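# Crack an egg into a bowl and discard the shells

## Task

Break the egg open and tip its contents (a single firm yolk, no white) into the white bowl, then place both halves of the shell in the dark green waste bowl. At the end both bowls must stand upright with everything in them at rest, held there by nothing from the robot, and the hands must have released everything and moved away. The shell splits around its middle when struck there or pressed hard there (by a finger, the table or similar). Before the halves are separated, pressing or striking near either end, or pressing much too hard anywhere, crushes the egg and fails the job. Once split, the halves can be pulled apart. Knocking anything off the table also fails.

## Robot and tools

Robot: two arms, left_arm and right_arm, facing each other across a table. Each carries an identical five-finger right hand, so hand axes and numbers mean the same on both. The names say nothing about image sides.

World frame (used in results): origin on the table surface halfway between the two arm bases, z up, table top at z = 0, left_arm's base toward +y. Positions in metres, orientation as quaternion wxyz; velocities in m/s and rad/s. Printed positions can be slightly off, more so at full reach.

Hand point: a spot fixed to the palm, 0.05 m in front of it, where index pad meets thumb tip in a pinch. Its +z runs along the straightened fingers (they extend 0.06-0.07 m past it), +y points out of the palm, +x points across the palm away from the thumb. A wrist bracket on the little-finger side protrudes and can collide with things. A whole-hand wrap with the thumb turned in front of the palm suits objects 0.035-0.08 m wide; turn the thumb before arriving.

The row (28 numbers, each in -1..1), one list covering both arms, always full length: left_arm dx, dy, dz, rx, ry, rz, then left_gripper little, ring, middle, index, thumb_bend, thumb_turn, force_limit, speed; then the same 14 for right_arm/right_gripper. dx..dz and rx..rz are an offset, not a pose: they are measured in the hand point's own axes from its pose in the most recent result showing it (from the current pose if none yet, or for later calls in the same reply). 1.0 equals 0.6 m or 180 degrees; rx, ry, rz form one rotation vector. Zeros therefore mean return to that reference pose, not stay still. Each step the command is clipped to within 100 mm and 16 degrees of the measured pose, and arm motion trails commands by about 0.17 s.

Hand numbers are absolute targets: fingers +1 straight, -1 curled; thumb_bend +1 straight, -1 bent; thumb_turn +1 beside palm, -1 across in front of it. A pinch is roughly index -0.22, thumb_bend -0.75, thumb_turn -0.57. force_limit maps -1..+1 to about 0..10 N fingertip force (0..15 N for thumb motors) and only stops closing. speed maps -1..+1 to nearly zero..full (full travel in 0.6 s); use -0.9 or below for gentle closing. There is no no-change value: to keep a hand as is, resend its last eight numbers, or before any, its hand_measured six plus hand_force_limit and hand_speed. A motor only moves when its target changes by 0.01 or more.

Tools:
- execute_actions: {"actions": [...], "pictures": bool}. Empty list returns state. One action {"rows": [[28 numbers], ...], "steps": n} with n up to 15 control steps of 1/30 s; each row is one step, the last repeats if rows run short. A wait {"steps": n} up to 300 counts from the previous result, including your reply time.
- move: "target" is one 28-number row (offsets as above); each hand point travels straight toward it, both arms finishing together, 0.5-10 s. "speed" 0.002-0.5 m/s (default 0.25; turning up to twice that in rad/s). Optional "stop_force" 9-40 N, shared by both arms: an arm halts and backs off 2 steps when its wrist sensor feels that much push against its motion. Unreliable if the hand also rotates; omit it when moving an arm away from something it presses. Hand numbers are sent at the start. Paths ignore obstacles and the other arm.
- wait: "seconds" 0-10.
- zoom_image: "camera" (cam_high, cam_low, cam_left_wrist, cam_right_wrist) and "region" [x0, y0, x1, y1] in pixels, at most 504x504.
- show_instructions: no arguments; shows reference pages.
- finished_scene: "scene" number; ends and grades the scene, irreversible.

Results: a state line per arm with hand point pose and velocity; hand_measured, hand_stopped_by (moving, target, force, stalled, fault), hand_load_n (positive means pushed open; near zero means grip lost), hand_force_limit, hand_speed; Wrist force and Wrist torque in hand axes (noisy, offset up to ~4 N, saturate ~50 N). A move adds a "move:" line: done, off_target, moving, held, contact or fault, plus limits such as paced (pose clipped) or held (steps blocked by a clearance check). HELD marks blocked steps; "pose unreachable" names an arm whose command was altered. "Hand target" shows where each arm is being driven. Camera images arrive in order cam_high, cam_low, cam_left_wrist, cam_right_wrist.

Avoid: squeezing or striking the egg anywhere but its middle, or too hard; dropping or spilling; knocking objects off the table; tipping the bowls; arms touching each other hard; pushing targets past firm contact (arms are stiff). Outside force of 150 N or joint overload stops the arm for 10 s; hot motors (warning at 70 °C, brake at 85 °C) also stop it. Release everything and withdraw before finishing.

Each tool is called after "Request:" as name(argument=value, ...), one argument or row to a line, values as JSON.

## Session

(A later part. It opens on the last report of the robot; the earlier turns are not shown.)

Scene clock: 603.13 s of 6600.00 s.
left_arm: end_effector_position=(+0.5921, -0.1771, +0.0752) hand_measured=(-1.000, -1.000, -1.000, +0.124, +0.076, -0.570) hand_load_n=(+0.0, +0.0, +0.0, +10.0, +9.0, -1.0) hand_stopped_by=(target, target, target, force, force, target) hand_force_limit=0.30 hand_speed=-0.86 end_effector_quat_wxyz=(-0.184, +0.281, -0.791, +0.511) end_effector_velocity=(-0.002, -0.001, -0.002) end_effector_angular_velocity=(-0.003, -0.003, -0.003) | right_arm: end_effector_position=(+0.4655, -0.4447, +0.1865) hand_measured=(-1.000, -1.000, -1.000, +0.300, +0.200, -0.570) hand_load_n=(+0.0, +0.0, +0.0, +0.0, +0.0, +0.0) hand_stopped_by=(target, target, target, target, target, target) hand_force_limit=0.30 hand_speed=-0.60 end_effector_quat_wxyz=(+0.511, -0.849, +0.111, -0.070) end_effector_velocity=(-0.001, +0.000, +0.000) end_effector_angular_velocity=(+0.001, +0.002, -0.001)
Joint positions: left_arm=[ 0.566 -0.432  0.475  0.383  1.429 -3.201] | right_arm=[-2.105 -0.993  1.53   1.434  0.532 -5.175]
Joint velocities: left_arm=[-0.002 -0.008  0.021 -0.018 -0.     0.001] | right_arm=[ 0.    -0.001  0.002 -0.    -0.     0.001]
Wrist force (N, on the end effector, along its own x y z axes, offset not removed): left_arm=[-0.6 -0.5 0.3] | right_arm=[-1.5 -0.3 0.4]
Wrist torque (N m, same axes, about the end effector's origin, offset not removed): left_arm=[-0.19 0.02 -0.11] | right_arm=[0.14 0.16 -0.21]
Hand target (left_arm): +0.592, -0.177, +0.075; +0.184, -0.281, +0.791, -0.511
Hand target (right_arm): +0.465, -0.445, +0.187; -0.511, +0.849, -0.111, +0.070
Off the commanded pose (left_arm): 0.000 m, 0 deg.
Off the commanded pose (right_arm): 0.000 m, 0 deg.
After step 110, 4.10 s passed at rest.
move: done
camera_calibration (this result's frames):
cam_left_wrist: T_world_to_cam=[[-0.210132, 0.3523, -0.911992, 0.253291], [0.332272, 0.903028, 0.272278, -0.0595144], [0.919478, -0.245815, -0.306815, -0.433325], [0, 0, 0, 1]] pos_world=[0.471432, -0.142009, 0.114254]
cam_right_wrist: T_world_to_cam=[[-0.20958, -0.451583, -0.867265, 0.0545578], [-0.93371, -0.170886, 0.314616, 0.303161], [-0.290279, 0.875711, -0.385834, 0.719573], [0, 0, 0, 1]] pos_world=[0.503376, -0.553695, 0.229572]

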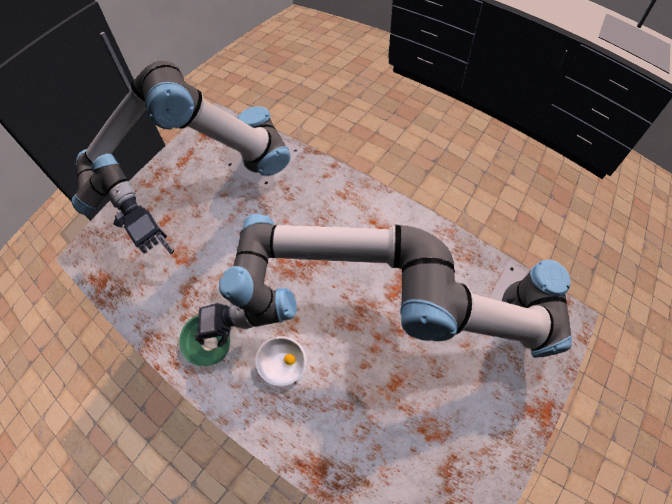

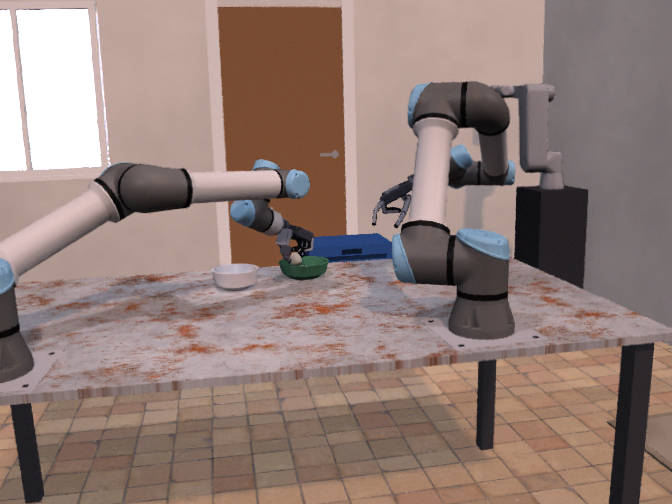

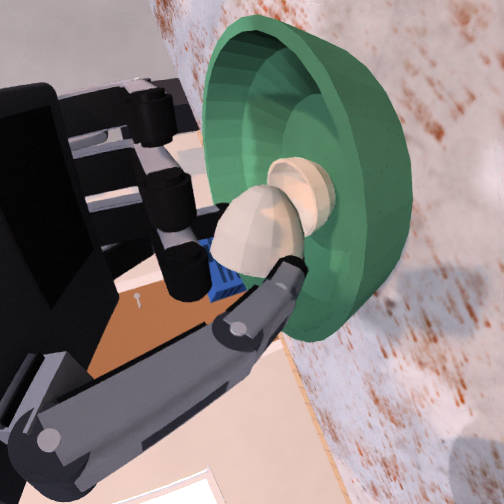

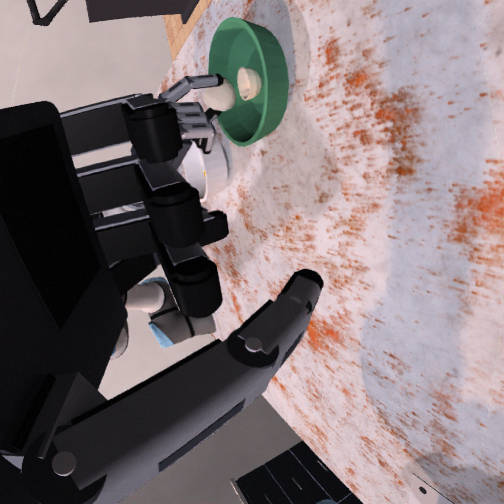

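Request:
zoom_image(
  camera="cam_high",
  region=[160,290,280,380],
)

Request:
zoom_image(
  camera="cam_low",
  region=[260,210,360,290],
)

Region (160, 290, 280, 380) of cam_high's 672x504 image, scaled by 4.200, with more detail than that image has; it fills the top 378 rows of this view, and the rest is white.

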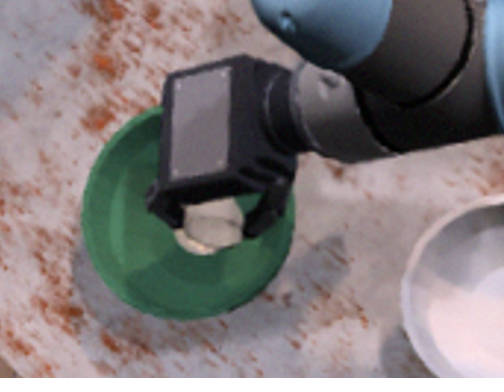

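Region (260, 210, 360, 290) of cam_low's 672x504 image, scaled by 5.040, with more detail than that image has; it fills the top 403 rows of this view, and the rest is white.

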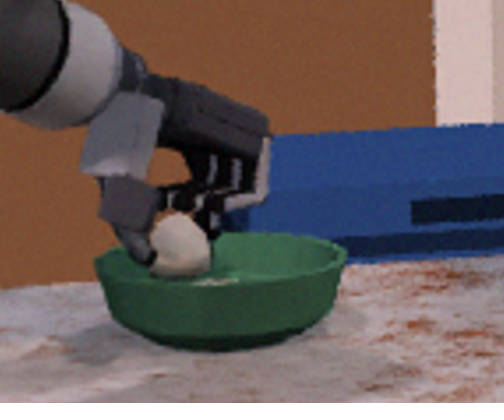

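Request:
move(
  target=[0.006,0.015,0.015,0,0,0,-1,-1,-1,-0.2,-0.5,-0.57,0.3,-0.86, 0,0,0,0,0,0,-1,-1,-1,0.3,0.2,-0.57,0.3,-0.6],
  speed=0.05,
)

Request:
move(
  target=[0,0,0,0,0,0,-1,-1,-1,0.3,0.25,-0.57,0.3,-0.6, 0,0,0,0,0,0,-1,-1,-1,0.3,0.2,-0.57,0.3,-0.6],
  speed=0.05,
)

Scene clock: 613.90 s of 6600.00 s.
left_arm: end_effector_position=(+0.5922, -0.1828, +0.0634) hand_measured=(-1.000, -1.000, -1.000, +0.124, +0.076, -0.570) hand_load_n=(+0.0, +0.0, +0.0, +10.0, +9.0, -1.0) hand_stopped_by=(target, target, target, force, force, target) hand_force_limit=0.30 hand_speed=-0.86 end_effector_quat_wxyz=(-0.184, +0.281, -0.791, +0.511) end_effector_velocity=(+0.001, -0.000, -0.001) end_effector_angular_velocity=(-0.001, -0.000, +0.002) | right_arm: end_effector_position=(+0.4655, -0.4447, +0.1865) hand_measured=(-1.000, -1.000, -1.000, +0.300, +0.200, -0.570) hand_load_n=(+0.0, +0.0, +0.0, +0.0, +0.0, +0.0) hand_stopped_by=(target, target, target, target, target, target) hand_force_limit=0.30 hand_speed=-0.60 end_effector_quat_wxyz=(+0.511, -0.849, +0.111, -0.070) end_effector_velocity=(+0.000, -0.000, +0.000) end_effector_angular_velocity=(+0.000, +0.001, -0.001)
Joint positions: left_arm=[ 0.563 -0.405  0.453  0.379  1.426 -3.203] | right_arm=[-2.105 -0.993  1.53   1.434  0.532 -5.175]
Joint velocities: left_arm=[ 0.001  0.004 -0.005 -0.    -0.    -0.   ] | right_arm=[-0.    -0.    -0.     0.     0.     0.001]
Wrist force (N, on the end effector, along its own x y z axes, offset not removed): left_arm=[-2.8 -0.8 -0.8] | right_arm=[-2.0 1.0 -0.2]
Wrist torque (N m, same axes, about the end effector's origin, offset not removed): left_arm=[-0.08 0.35 -0.26] | right_arm=[0.38 0.16 -0.13]
Hand target (left_arm): +0.592, -0.183, +0.063; +0.184, -0.281, +0.791, -0.511
Hand target (right_arm): +0.466, -0.445, +0.187; -0.511, +0.849, -0.111, +0.070
Off the commanded pose (left_arm): 0.000 m, 0 deg.
Off the commanded pose (right_arm): 0.000 m, 0 deg.
After step 90, 7.00 s passed at rest.
move: done
camera_calibration (this result's frames):
cam_left_wrist: T_world_to_cam=[[-0.209964, 0.352021, -0.912138, 0.244484], [0.332227, 0.90311, 0.272062, -0.0511094], [0.919533, -0.245914, -0.306571, -0.438545], [0, 0, 0, 1]] pos_world=[0.471569, -0.14775, 0.102463]
cam_right_wrist: T_world_to_cam=[[-0.209579, -0.451584, -0.867265, 0.0545576], [-0.93371, -0.170886, 0.314616, 0.303161], [-0.290279, 0.875711, -0.385834, 0.719573], [0, 0, 0, 1]] pos_world=[0.503376, -0.553695, 0.229572]

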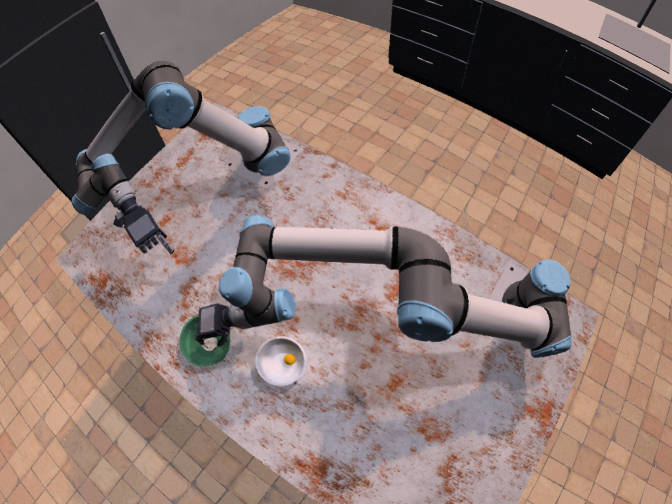

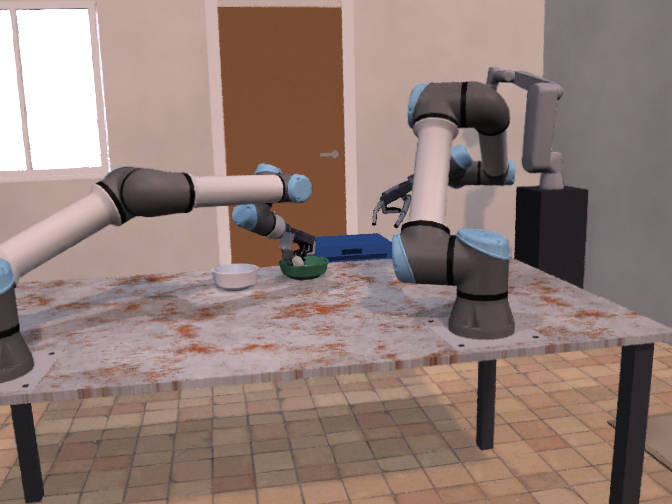

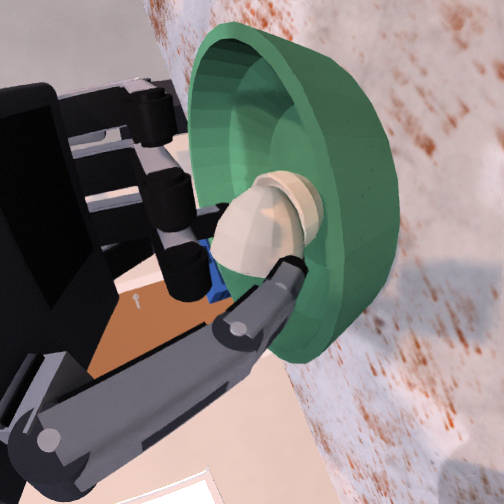

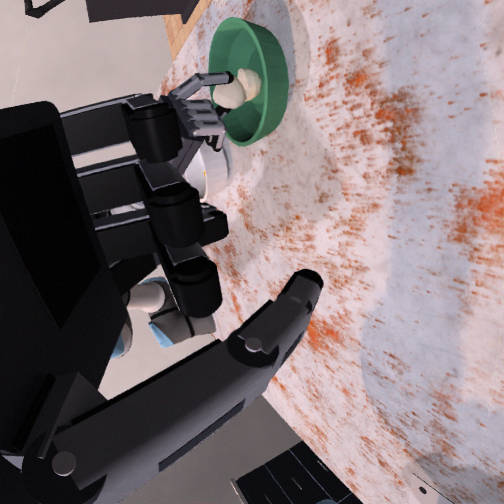

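Scene clock: 614.60 s of 6600.00 s.
left_arm: end_effector_position=(+0.5922, -0.1828, +0.0634) hand_measured=(-1.000, -1.000, -1.000, +0.300, +0.250, -0.570) hand_load_n=(+0.0, +0.0, +0.0, +0.0, +0.0, +0.0) hand_stopped_by=(target, target, target, target, target, target) hand_force_limit=0.30 hand_speed=-0.60 end_effector_quat_wxyz=(-0.184, +0.281, -0.791, +0.511) end_effector_velocity=(-0.001, -0.000, -0.001) end_effector_angular_velocity=(-0.000, +0.002, +0.001) | right_arm: end_effector_position=(+0.4655, -0.4447, +0.1865) hand_measured=(-1.000, -1.000, -1.000, +0.300, +0.200, -0.570) hand_load_n=(+0.0, +0.0, +0.0, +0.0, +0.0, +0.0) hand_stopped_by=(target, target, target, target, target, target) hand_force_limit=0.30 hand_speed=-0.60 end_effector_quat_wxyz=(+0.511, -0.849, +0.111, -0.070) end_effector_velocity=(-0.000, -0.000, -0.001) end_effector_angular_velocity=(+0.000, -0.000, +0.001)
Joint positions: left_arm=[ 0.562 -0.405  0.453  0.379  1.426 -3.203] | right_arm=[-2.105 -0.993  1.53   1.434  0.532 -5.175]
Joint velocities: left_arm=[-0.001 -0.     0.001  0.    -0.    -0.003] | right_arm=[-0.     0.001  0.001 -0.    -0.    -0.002]
Wrist force (N, on the end effector, along its own x y z axes, offset not removed): left_arm=[0.9 0.6 -1.5] | right_arm=[-2.8 1.0 1.4]
Wrist torque (N m, same axes, about the end effector's origin, offset not removed): left_arm=[0.25 -0.32 -0.11] | right_arm=[0.22 0.25 -0.31]
Hand target (left_arm): +0.592, -0.183, +0.063; +0.184, -0.281, +0.791, -0.511
Hand target (right_arm): +0.466, -0.445, +0.187; -0.511, +0.849, -0.111, +0.070
Off the commanded pose (left_arm): 0.000 m, 0 deg.
Off the commanded pose (right_arm): 0.000 m, 0 deg.
move: done
camera_calibration (this result's frames):
cam_left_wrist: T_world_to_cam=[[-0.210017, 0.352109, -0.912092, 0.24448], [0.332242, 0.903084, 0.27213, -0.0511206], [0.919515, -0.245883, -0.306649, -0.438518], [0, 0, 0, 1]] pos_world=[0.471554, -0.147742, 0.102429]
cam_right_wrist: T_world_to_cam=[[-0.20958, -0.451584, -0.867265, 0.0545577], [-0.93371, -0.170886, 0.314616, 0.303161], [-0.290279, 0.875711, -0.385834, 0.719573], [0, 0, 0, 1]] pos_world=[0.503376, -0.553695, 0.229572]

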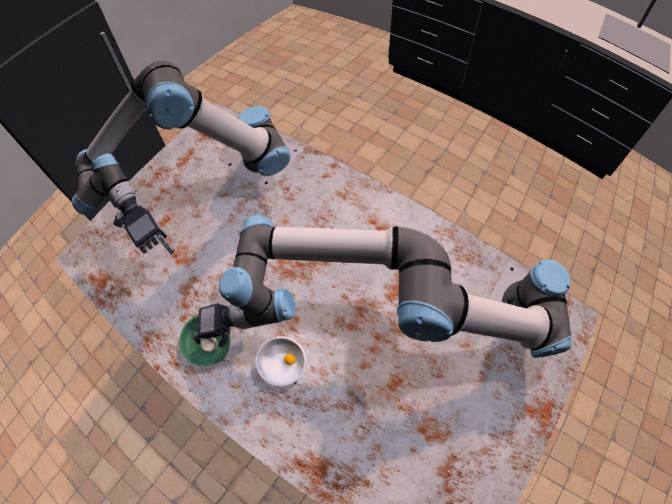

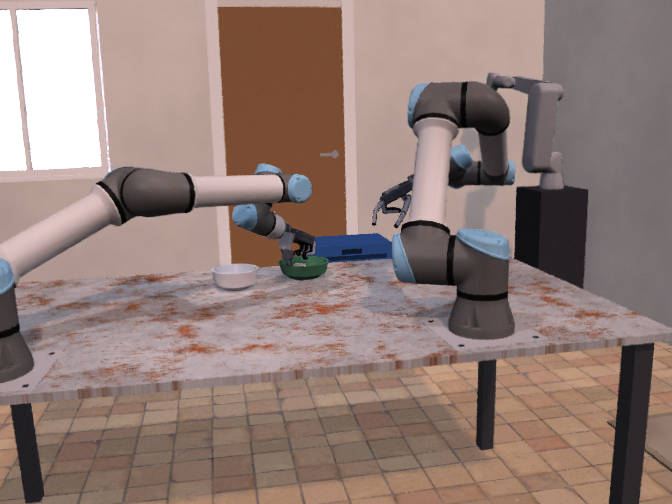

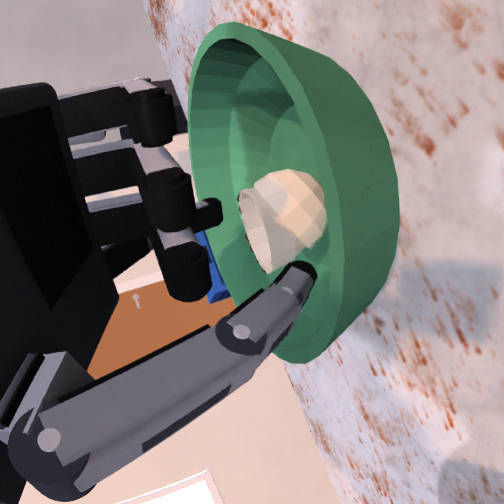

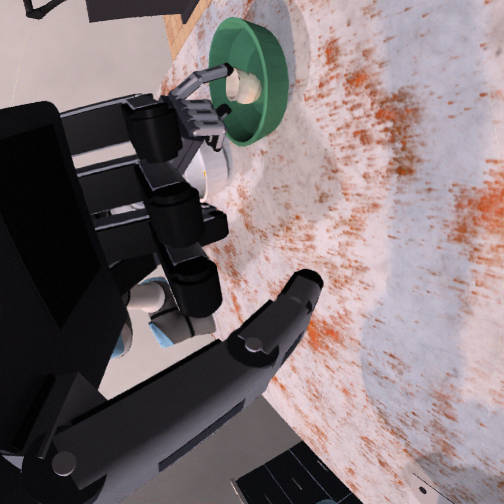

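Request:
move(
  target=[0,-0.096,-0.072,0,0,0,-1,-1,-1,0.3,0.25,-0.57,0.3,-0.6, 0,0,0,0,0,0,-1,-1,-1,0.3,0.2,-0.57,0.3,-0.6],
  speed=0.15,
)

Request:
move(
  target=[-0.1,0.168,-0.779,0,0,0,-1,-1,-1,0.3,0.25,-0.57,0.3,-0.6, 0,0,0,0,0,0,-1,-1,-1,0.3,0.2,-0.57,0.3,-0.6],
  speed=0.35,
)

Scene clock: 622.07 s of 6600.00 s.
left_arm: end_effector_position=(+0.5820, -0.1707, +0.1335) hand_measured=(-1.000, -1.000, -1.000, +0.300, +0.250, -0.570) hand_load_n=(+0.0, +0.0, +0.0, +0.0, +0.0, +0.0) hand_stopped_by=(target, target, target, target, target, target) hand_force_limit=0.30 hand_speed=-0.60 end_effector_quat_wxyz=(-0.184, +0.281, -0.791, +0.511) end_effector_velocity=(+0.000, +0.000, +0.002) end_effector_angular_velocity=(-0.001, -0.000, +0.001) | right_arm: end_effector_position=(+0.4655, -0.4447, +0.1865) hand_measured=(-1.000, -1.000, -1.000, +0.300, +0.200, -0.570) hand_load_n=(+0.0, +0.0, +0.0, +0.0, +0.0, +0.0) hand_stopped_by=(target, target, target, target, target, target) hand_force_limit=0.30 hand_speed=-0.60 end_effector_quat_wxyz=(+0.511, -0.849, +0.111, -0.070) end_effector_velocity=(+0.000, -0.000, +0.000) end_effector_angular_velocity=(-0.001, -0.003, +0.000)
Joint positions: left_arm=[ 0.559 -0.492  0.446  0.473  1.422 -3.205] | right_arm=[-2.105 -0.993  1.53   1.434  0.532 -5.175]
Joint velocities: left_arm=[ 0.001 -0.002 -0.     0.001 -0.    -0.   ] | right_arm=[-0.    -0.001 -0.001 -0.001 -0.    -0.001]
Wrist force (N, on the end effector, along its own x y z axes, offset not removed): left_arm=[-2.8 -2.0 1.4] | right_arm=[-2.6 0.0 1.1]
Wrist torque (N m, same axes, about the end effector's origin, offset not removed): left_arm=[-0.42 0.14 -0.32] | right_arm=[0.01 0.21 -0.28]
Hand target (left_arm): +0.582, -0.171, +0.134; +0.184, -0.281, +0.791, -0.511
Hand target (right_arm): +0.466, -0.445, +0.187; -0.511, +0.849, -0.111, +0.070
Off the commanded pose (left_arm): 0.000 m, 0 deg.
Off the commanded pose (right_arm): 0.000 m, 0 deg.
After step 190, 0.17 s passed at rest.
move: done
camera_calibration (this result's frames):
cam_left_wrist: T_world_to_cam=[[-0.21003, 0.352131, -0.912081, 0.302043], [0.332246, 0.903077, 0.272147, -0.0777034], [0.919511, -0.245876, -0.306668, -0.404628], [0, 0, 0, 1]] pos_world=[0.461315, -0.135675, 0.172548]
cam_right_wrist: T_world_to_cam=[[-0.209579, -0.451584, -0.867265, 0.0545576], [-0.93371, -0.170886, 0.314616, 0.303161], [-0.290279, 0.875711, -0.385834, 0.719573], [0, 0, 0, 1]] pos_world=[0.503376, -0.553695, 0.229572]

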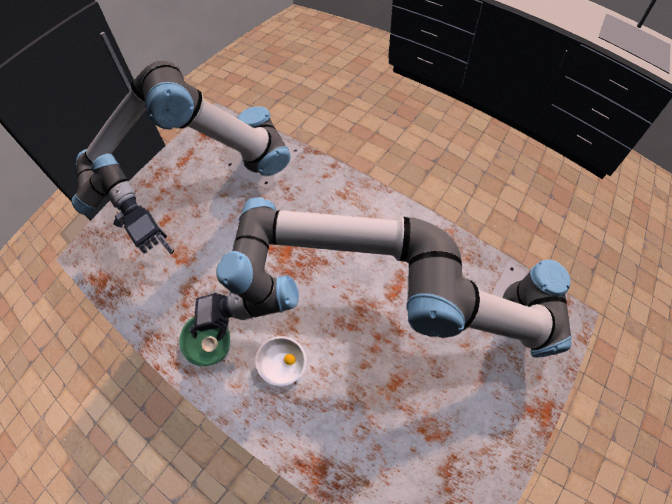

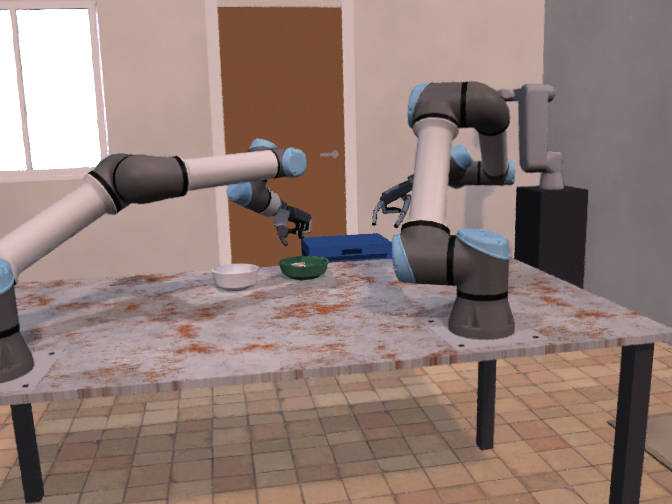

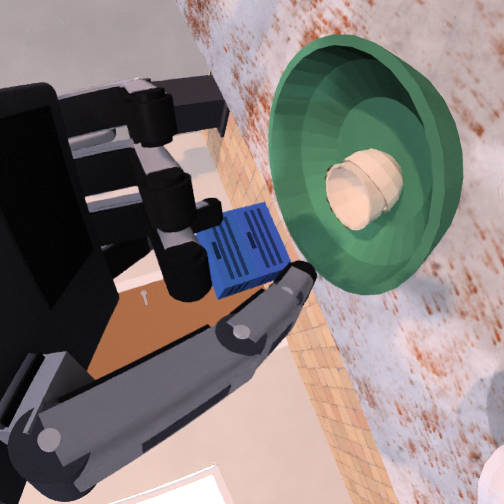

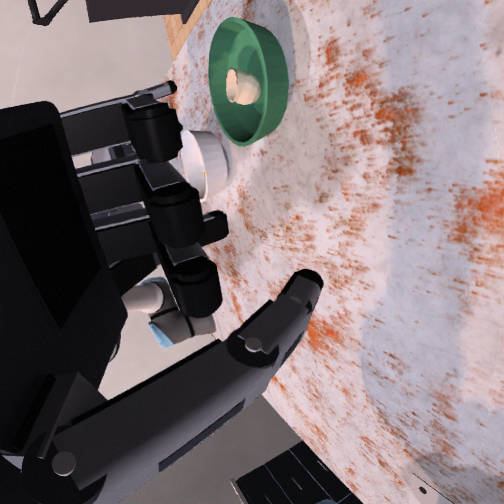

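Scene clock: 624.10 s of 6600.00 s.
left_arm: end_effector_position=(+0.3323, +0.2288, +0.2333) hand_measured=(-1.000, -1.000, -1.000, +0.300, +0.250, -0.570) hand_load_n=(+0.0, +0.0, +0.0, +0.0, +0.0, +0.0) hand_stopped_by=(target, target, target, target, target, target) hand_force_limit=0.30 hand_speed=-0.60 end_effector_quat_wxyz=(-0.184, +0.281, -0.791, +0.511) end_effector_velocity=(-0.001, +0.001, +0.001) end_effector_angular_velocity=(+0.001, -0.001, +0.000) | right_arm: end_effector_position=(+0.4655, -0.4447, +0.1865) hand_measured=(-1.000, -1.000, -1.000, +0.300, +0.200, -0.570) hand_load_n=(+0.0, +0.0, +0.0, +0.0, +0.0, +0.0) hand_stopped_by=(target, target, target, target, target, target) hand_force_limit=0.30 hand_speed=-0.60 end_effector_quat_wxyz=(+0.511, -0.849, +0.111, -0.070) end_effector_velocity=(-0.000, +0.000, -0.000) end_effector_angular_velocity=(+0.000, +0.002, -0.001)
Joint positions: left_arm=[ 0.493 -1.79   2.038  0.184  1.363 -3.232] | right_arm=[-2.105 -0.993  1.53   1.434  0.532 -5.175]
Joint velocities: left_arm=[-0.002 -0.005  0.001  0.004 -0.002  0.   ] | right_arm=[-0.     0.001  0.001 -0.001 -0.     0.002]
Wrist force (N, on the end effector, along its own x y z axes, offset not removed): left_arm=[1.5 1.5 2.8] | right_arm=[-2.1 0.8 0.7]
Wrist torque (N m, same axes, about the end effector's origin, offset not removed): left_arm=[0.00 -0.58 0.02] | right_arm=[0.19 0.24 -0.23]
Hand target (left_arm): +0.332, +0.229, +0.233; +0.184, -0.281, +0.791, -0.511
Hand target (right_arm): +0.466, -0.445, +0.187; -0.511, +0.849, -0.111, +0.070
Off the commanded pose (left_arm): 0.001 m, 0 deg.
Off the commanded pose (right_arm): 0.000 m, 0 deg.
move: done
camera_calibration (this result's frames):
cam_left_wrist: T_world_to_cam=[[-0.210102, 0.352183, -0.912044, 0.199925], [0.332295, 0.903055, 0.272163, -0.382728], [0.919477, -0.245885, -0.306762, -0.0461464], [0, 0, 0, 1]] pos_world=[0.211614, 0.263867, 0.272349]
cam_right_wrist: T_world_to_cam=[[-0.209579, -0.451584, -0.867265, 0.0545577], [-0.93371, -0.170886, 0.314616, 0.303161], [-0.290279, 0.875711, -0.385834, 0.719573], [0, 0, 0, 1]] pos_world=[0.503376, -0.553695, 0.229572]

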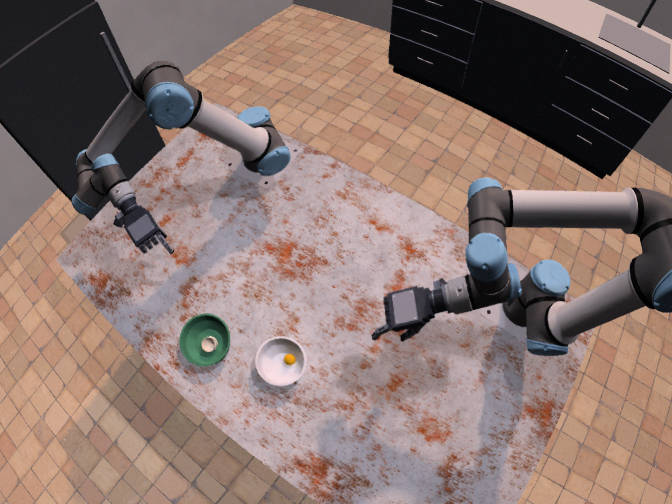

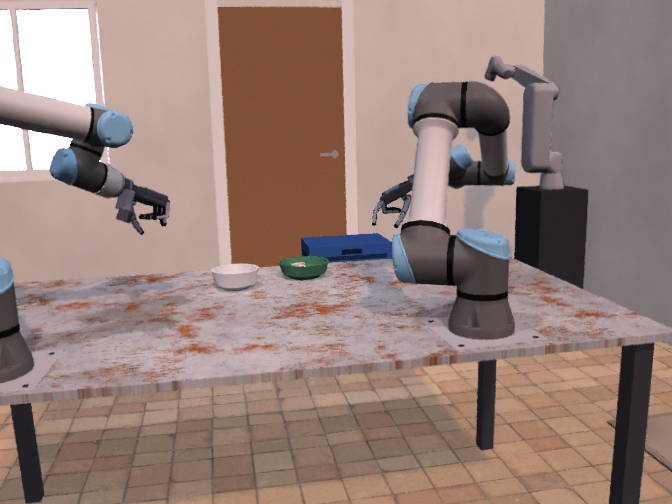

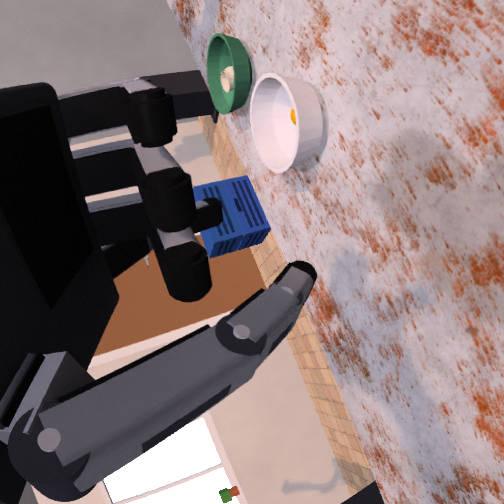

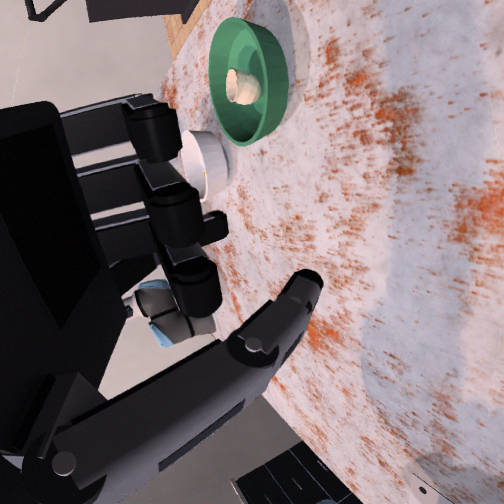

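Request:
wait(
  seconds=2,
)

Request:
zoom_image(
  camera="cam_high",
  region=[170,300,320,400],
)

Scene clock: 628.80 s of 6600.00 s.
left_arm: end_effector_position=(+0.3322, +0.2289, +0.2333) hand_measured=(-1.000, -1.000, -1.000, +0.300, +0.250, -0.570) hand_load_n=(+0.0, +0.0, +0.0, +0.0, +0.0, +0.0) hand_stopped_by=(target, target, target, target, target, target) hand_force_limit=0.30 hand_speed=-0.60 end_effector_quat_wxyz=(-0.184, +0.281, -0.791, +0.511) end_effector_velocity=(-0.000, -0.000, -0.000) end_effector_angular_velocity=(+0.000, +0.001, -0.001) | right_arm: end_effector_position=(+0.4655, -0.4447, +0.1865) hand_measured=(-1.000, -1.000, -1.000, +0.300, +0.200, -0.570) hand_load_n=(+0.0, +0.0, +0.0, +0.0, +0.0, +0.0) hand_stopped_by=(target, target, target, target, target, target) hand_force_limit=0.30 hand_speed=-0.60 end_effector_quat_wxyz=(+0.511, -0.849, +0.111, -0.070) end_effector_velocity=(+0.000, -0.000, +0.000) end_effector_angular_velocity=(-0.001, -0.002, +0.001)
Joint positions: left_arm=[ 0.493 -1.791  2.038  0.184  1.362 -3.233] | right_arm=[-2.105 -0.993  1.53   1.434  0.532 -5.175]
Joint velocities: left_arm=[-0.001  0.     0.001  0.    -0.    -0.001] | right_arm=[ 0.    -0.001 -0.    -0.     0.    -0.001]
Wrist force (N, on the end effector, along its own x y z axes, offset not removed): left_arm=[-1.6 -1.5 -0.9] | right_arm=[-2.1 1.9 0.9]
Wrist torque (N m, same axes, about the end effector's origin, offset not removed): left_arm=[-0.06 0.18 -0.22] | right_arm=[0.33 0.21 -0.24]
Hand target (left_arm): +0.332, +0.229, +0.233; +0.184, -0.281, +0.791, -0.511
Hand target (right_arm): +0.466, -0.445, +0.187; -0.511, +0.849, -0.111, +0.070
Off the commanded pose (left_arm): 0.001 m, 0 deg.
Off the commanded pose (right_arm): 0.000 m, 0 deg.
Steps of this call (steps 1 to 90: nothing new was sent; then 1.70 s passed at rest). Readings (end_effector_position | what the end effector reports):
1: left_arm (+0.3322, +0.2288, +0.2333) | right_arm (+0.4655, -0.4447, +0.1865) | left_arm hand_measured=(-1.000, -1.000, -1.000, +0.300, +0.250, -0.570) hand_load_n=(+0.0, +0.0, +0.0, +0.0, +0.0, +0.0) hand_stopped_by=(target, target, target, target, target, target) hand_force_limit=0.30 hand_speed=-0.60 | right_arm hand_measured=(-1.000, -1.000, -1.000, +0.300, +0.200, -0.570) hand_load_n=(+0.0, +0.0, +0.0, +0.0, +0.0, +0.0) hand_stopped_by=(target, target, target, target, target, target) hand_force_limit=0.30 hand_speed=-0.60
2: left_arm (+0.3322, +0.2288, +0.2333) | right_arm (+0.4655, -0.4447, +0.1865) | left_arm hand_measured=(-1.000, -1.000, -1.000, +0.300, +0.250, -0.570) hand_load_n=(+0.0, +0.0, +0.0, +0.0, +0.0, +0.0) hand_stopped_by=(target, target, target, target, target, target) hand_force_limit=0.30 hand_speed=-0.60 | right_arm hand_measured=(-1.000, -1.000, -1.000, +0.300, +0.200, -0.570) hand_load_n=(+0.0, +0.0, +0.0, +0.0, +0.0, +0.0) hand_stopped_by=(target, target, target, target, target, target) hand_force_limit=0.30 hand_speed=-0.60
4: left_arm (+0.3322, +0.2289, +0.2333) | right_arm (+0.4655, -0.4447, +0.1865) | left_arm hand_measured=(-1.000, -1.000, -1.000, +0.300, +0.250, -0.570) hand_load_n=(+0.0, +0.0, +0.0, +0.0, +0.0, +0.0) hand_stopped_by=(target, target, target, target, target, target) hand_force_limit=0.30 hand_speed=-0.60 | right_arm hand_measured=(-1.000, -1.000, -1.000, +0.300, +0.200, -0.570) hand_load_n=(+0.0, +0.0, +0.0, +0.0, +0.0, +0.0) hand_stopped_by=(target, target, target, target, target, target) hand_force_limit=0.30 hand_speed=-0.60
8: left_arm (+0.3322, +0.2289, +0.2333) | right_arm (+0.4655, -0.4447, +0.1865) | left_arm hand_measured=(-1.000, -1.000, -1.000, +0.300, +0.250, -0.570) hand_load_n=(+0.0, +0.0, +0.0, +0.0, +0.0, +0.0) hand_stopped_by=(target, target, target, target, target, target) hand_force_limit=0.30 hand_speed=-0.60 | right_arm hand_measured=(-1.000, -1.000, -1.000, +0.300, +0.200, -0.570) hand_load_n=(+0.0, +0.0, +0.0, +0.0, +0.0, +0.0) hand_stopped_by=(target, target, target, target, target, target) hand_force_limit=0.30 hand_speed=-0.60
90: the state above
camera_calibration (this result's frames):
cam_left_wrist: T_world_to_cam=[[-0.210072, 0.352133, -0.91207, 0.19996], [0.332259, 0.903077, 0.272133, -0.38278], [0.919496, -0.245876, -0.306711, -0.046049], [0, 0, 0, 1]] pos_world=[0.21153, 0.263945, 0.27242]
cam_right_wrist: T_world_to_cam=[[-0.209579, -0.451584, -0.867265, 0.0545576], [-0.93371, -0.170886, 0.314616, 0.303161], [-0.290279, 0.875711, -0.385834, 0.719573], [0, 0, 0, 1]] pos_world=[0.503376, -0.553695, 0.229572]

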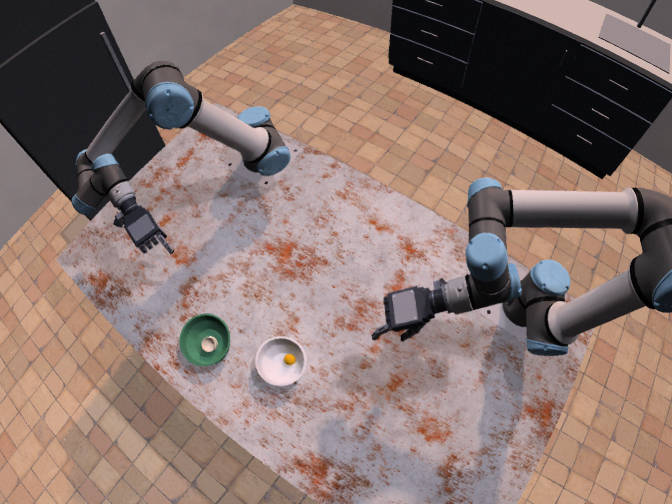

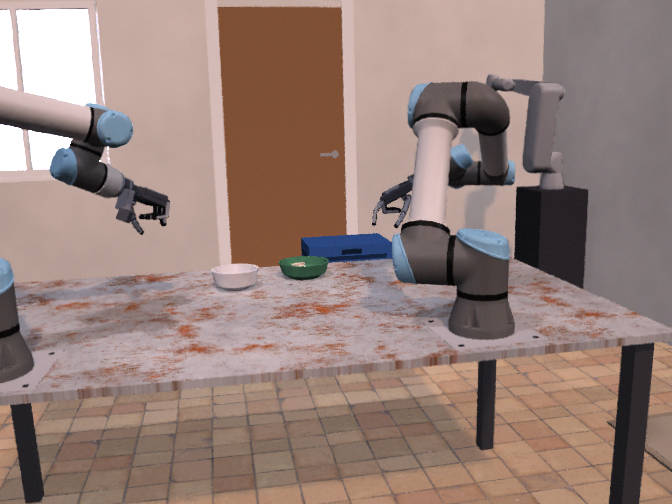

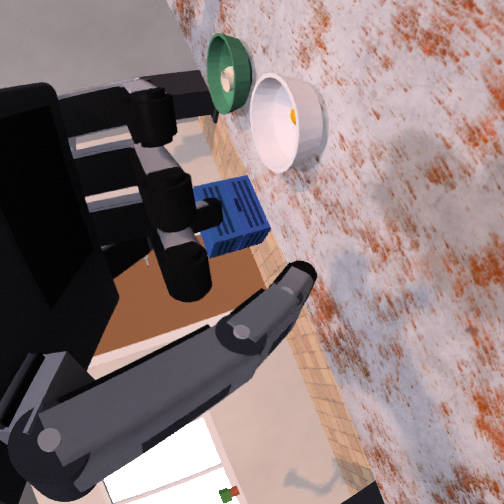

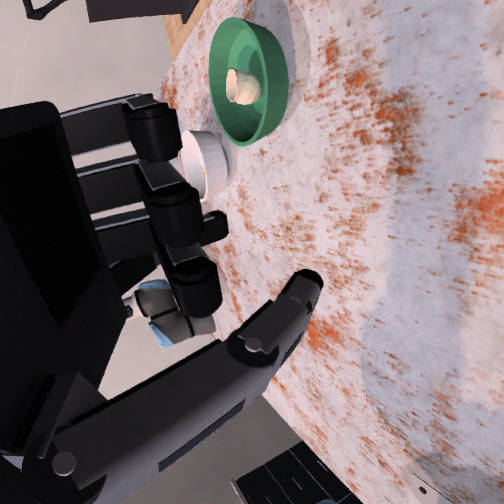

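Region (170, 300, 320, 400) of cam_high's 672x504 image, scaled by 3.360, with more detail than that image has.

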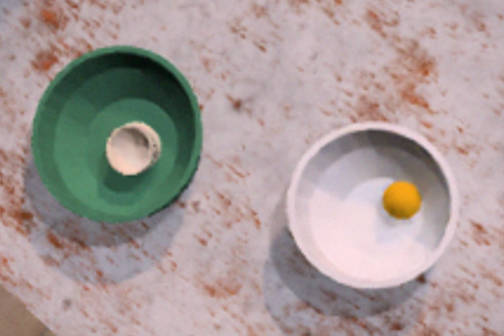

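Request:
finished_scene(
  scene=2,
)

The scene is finished: the task was done.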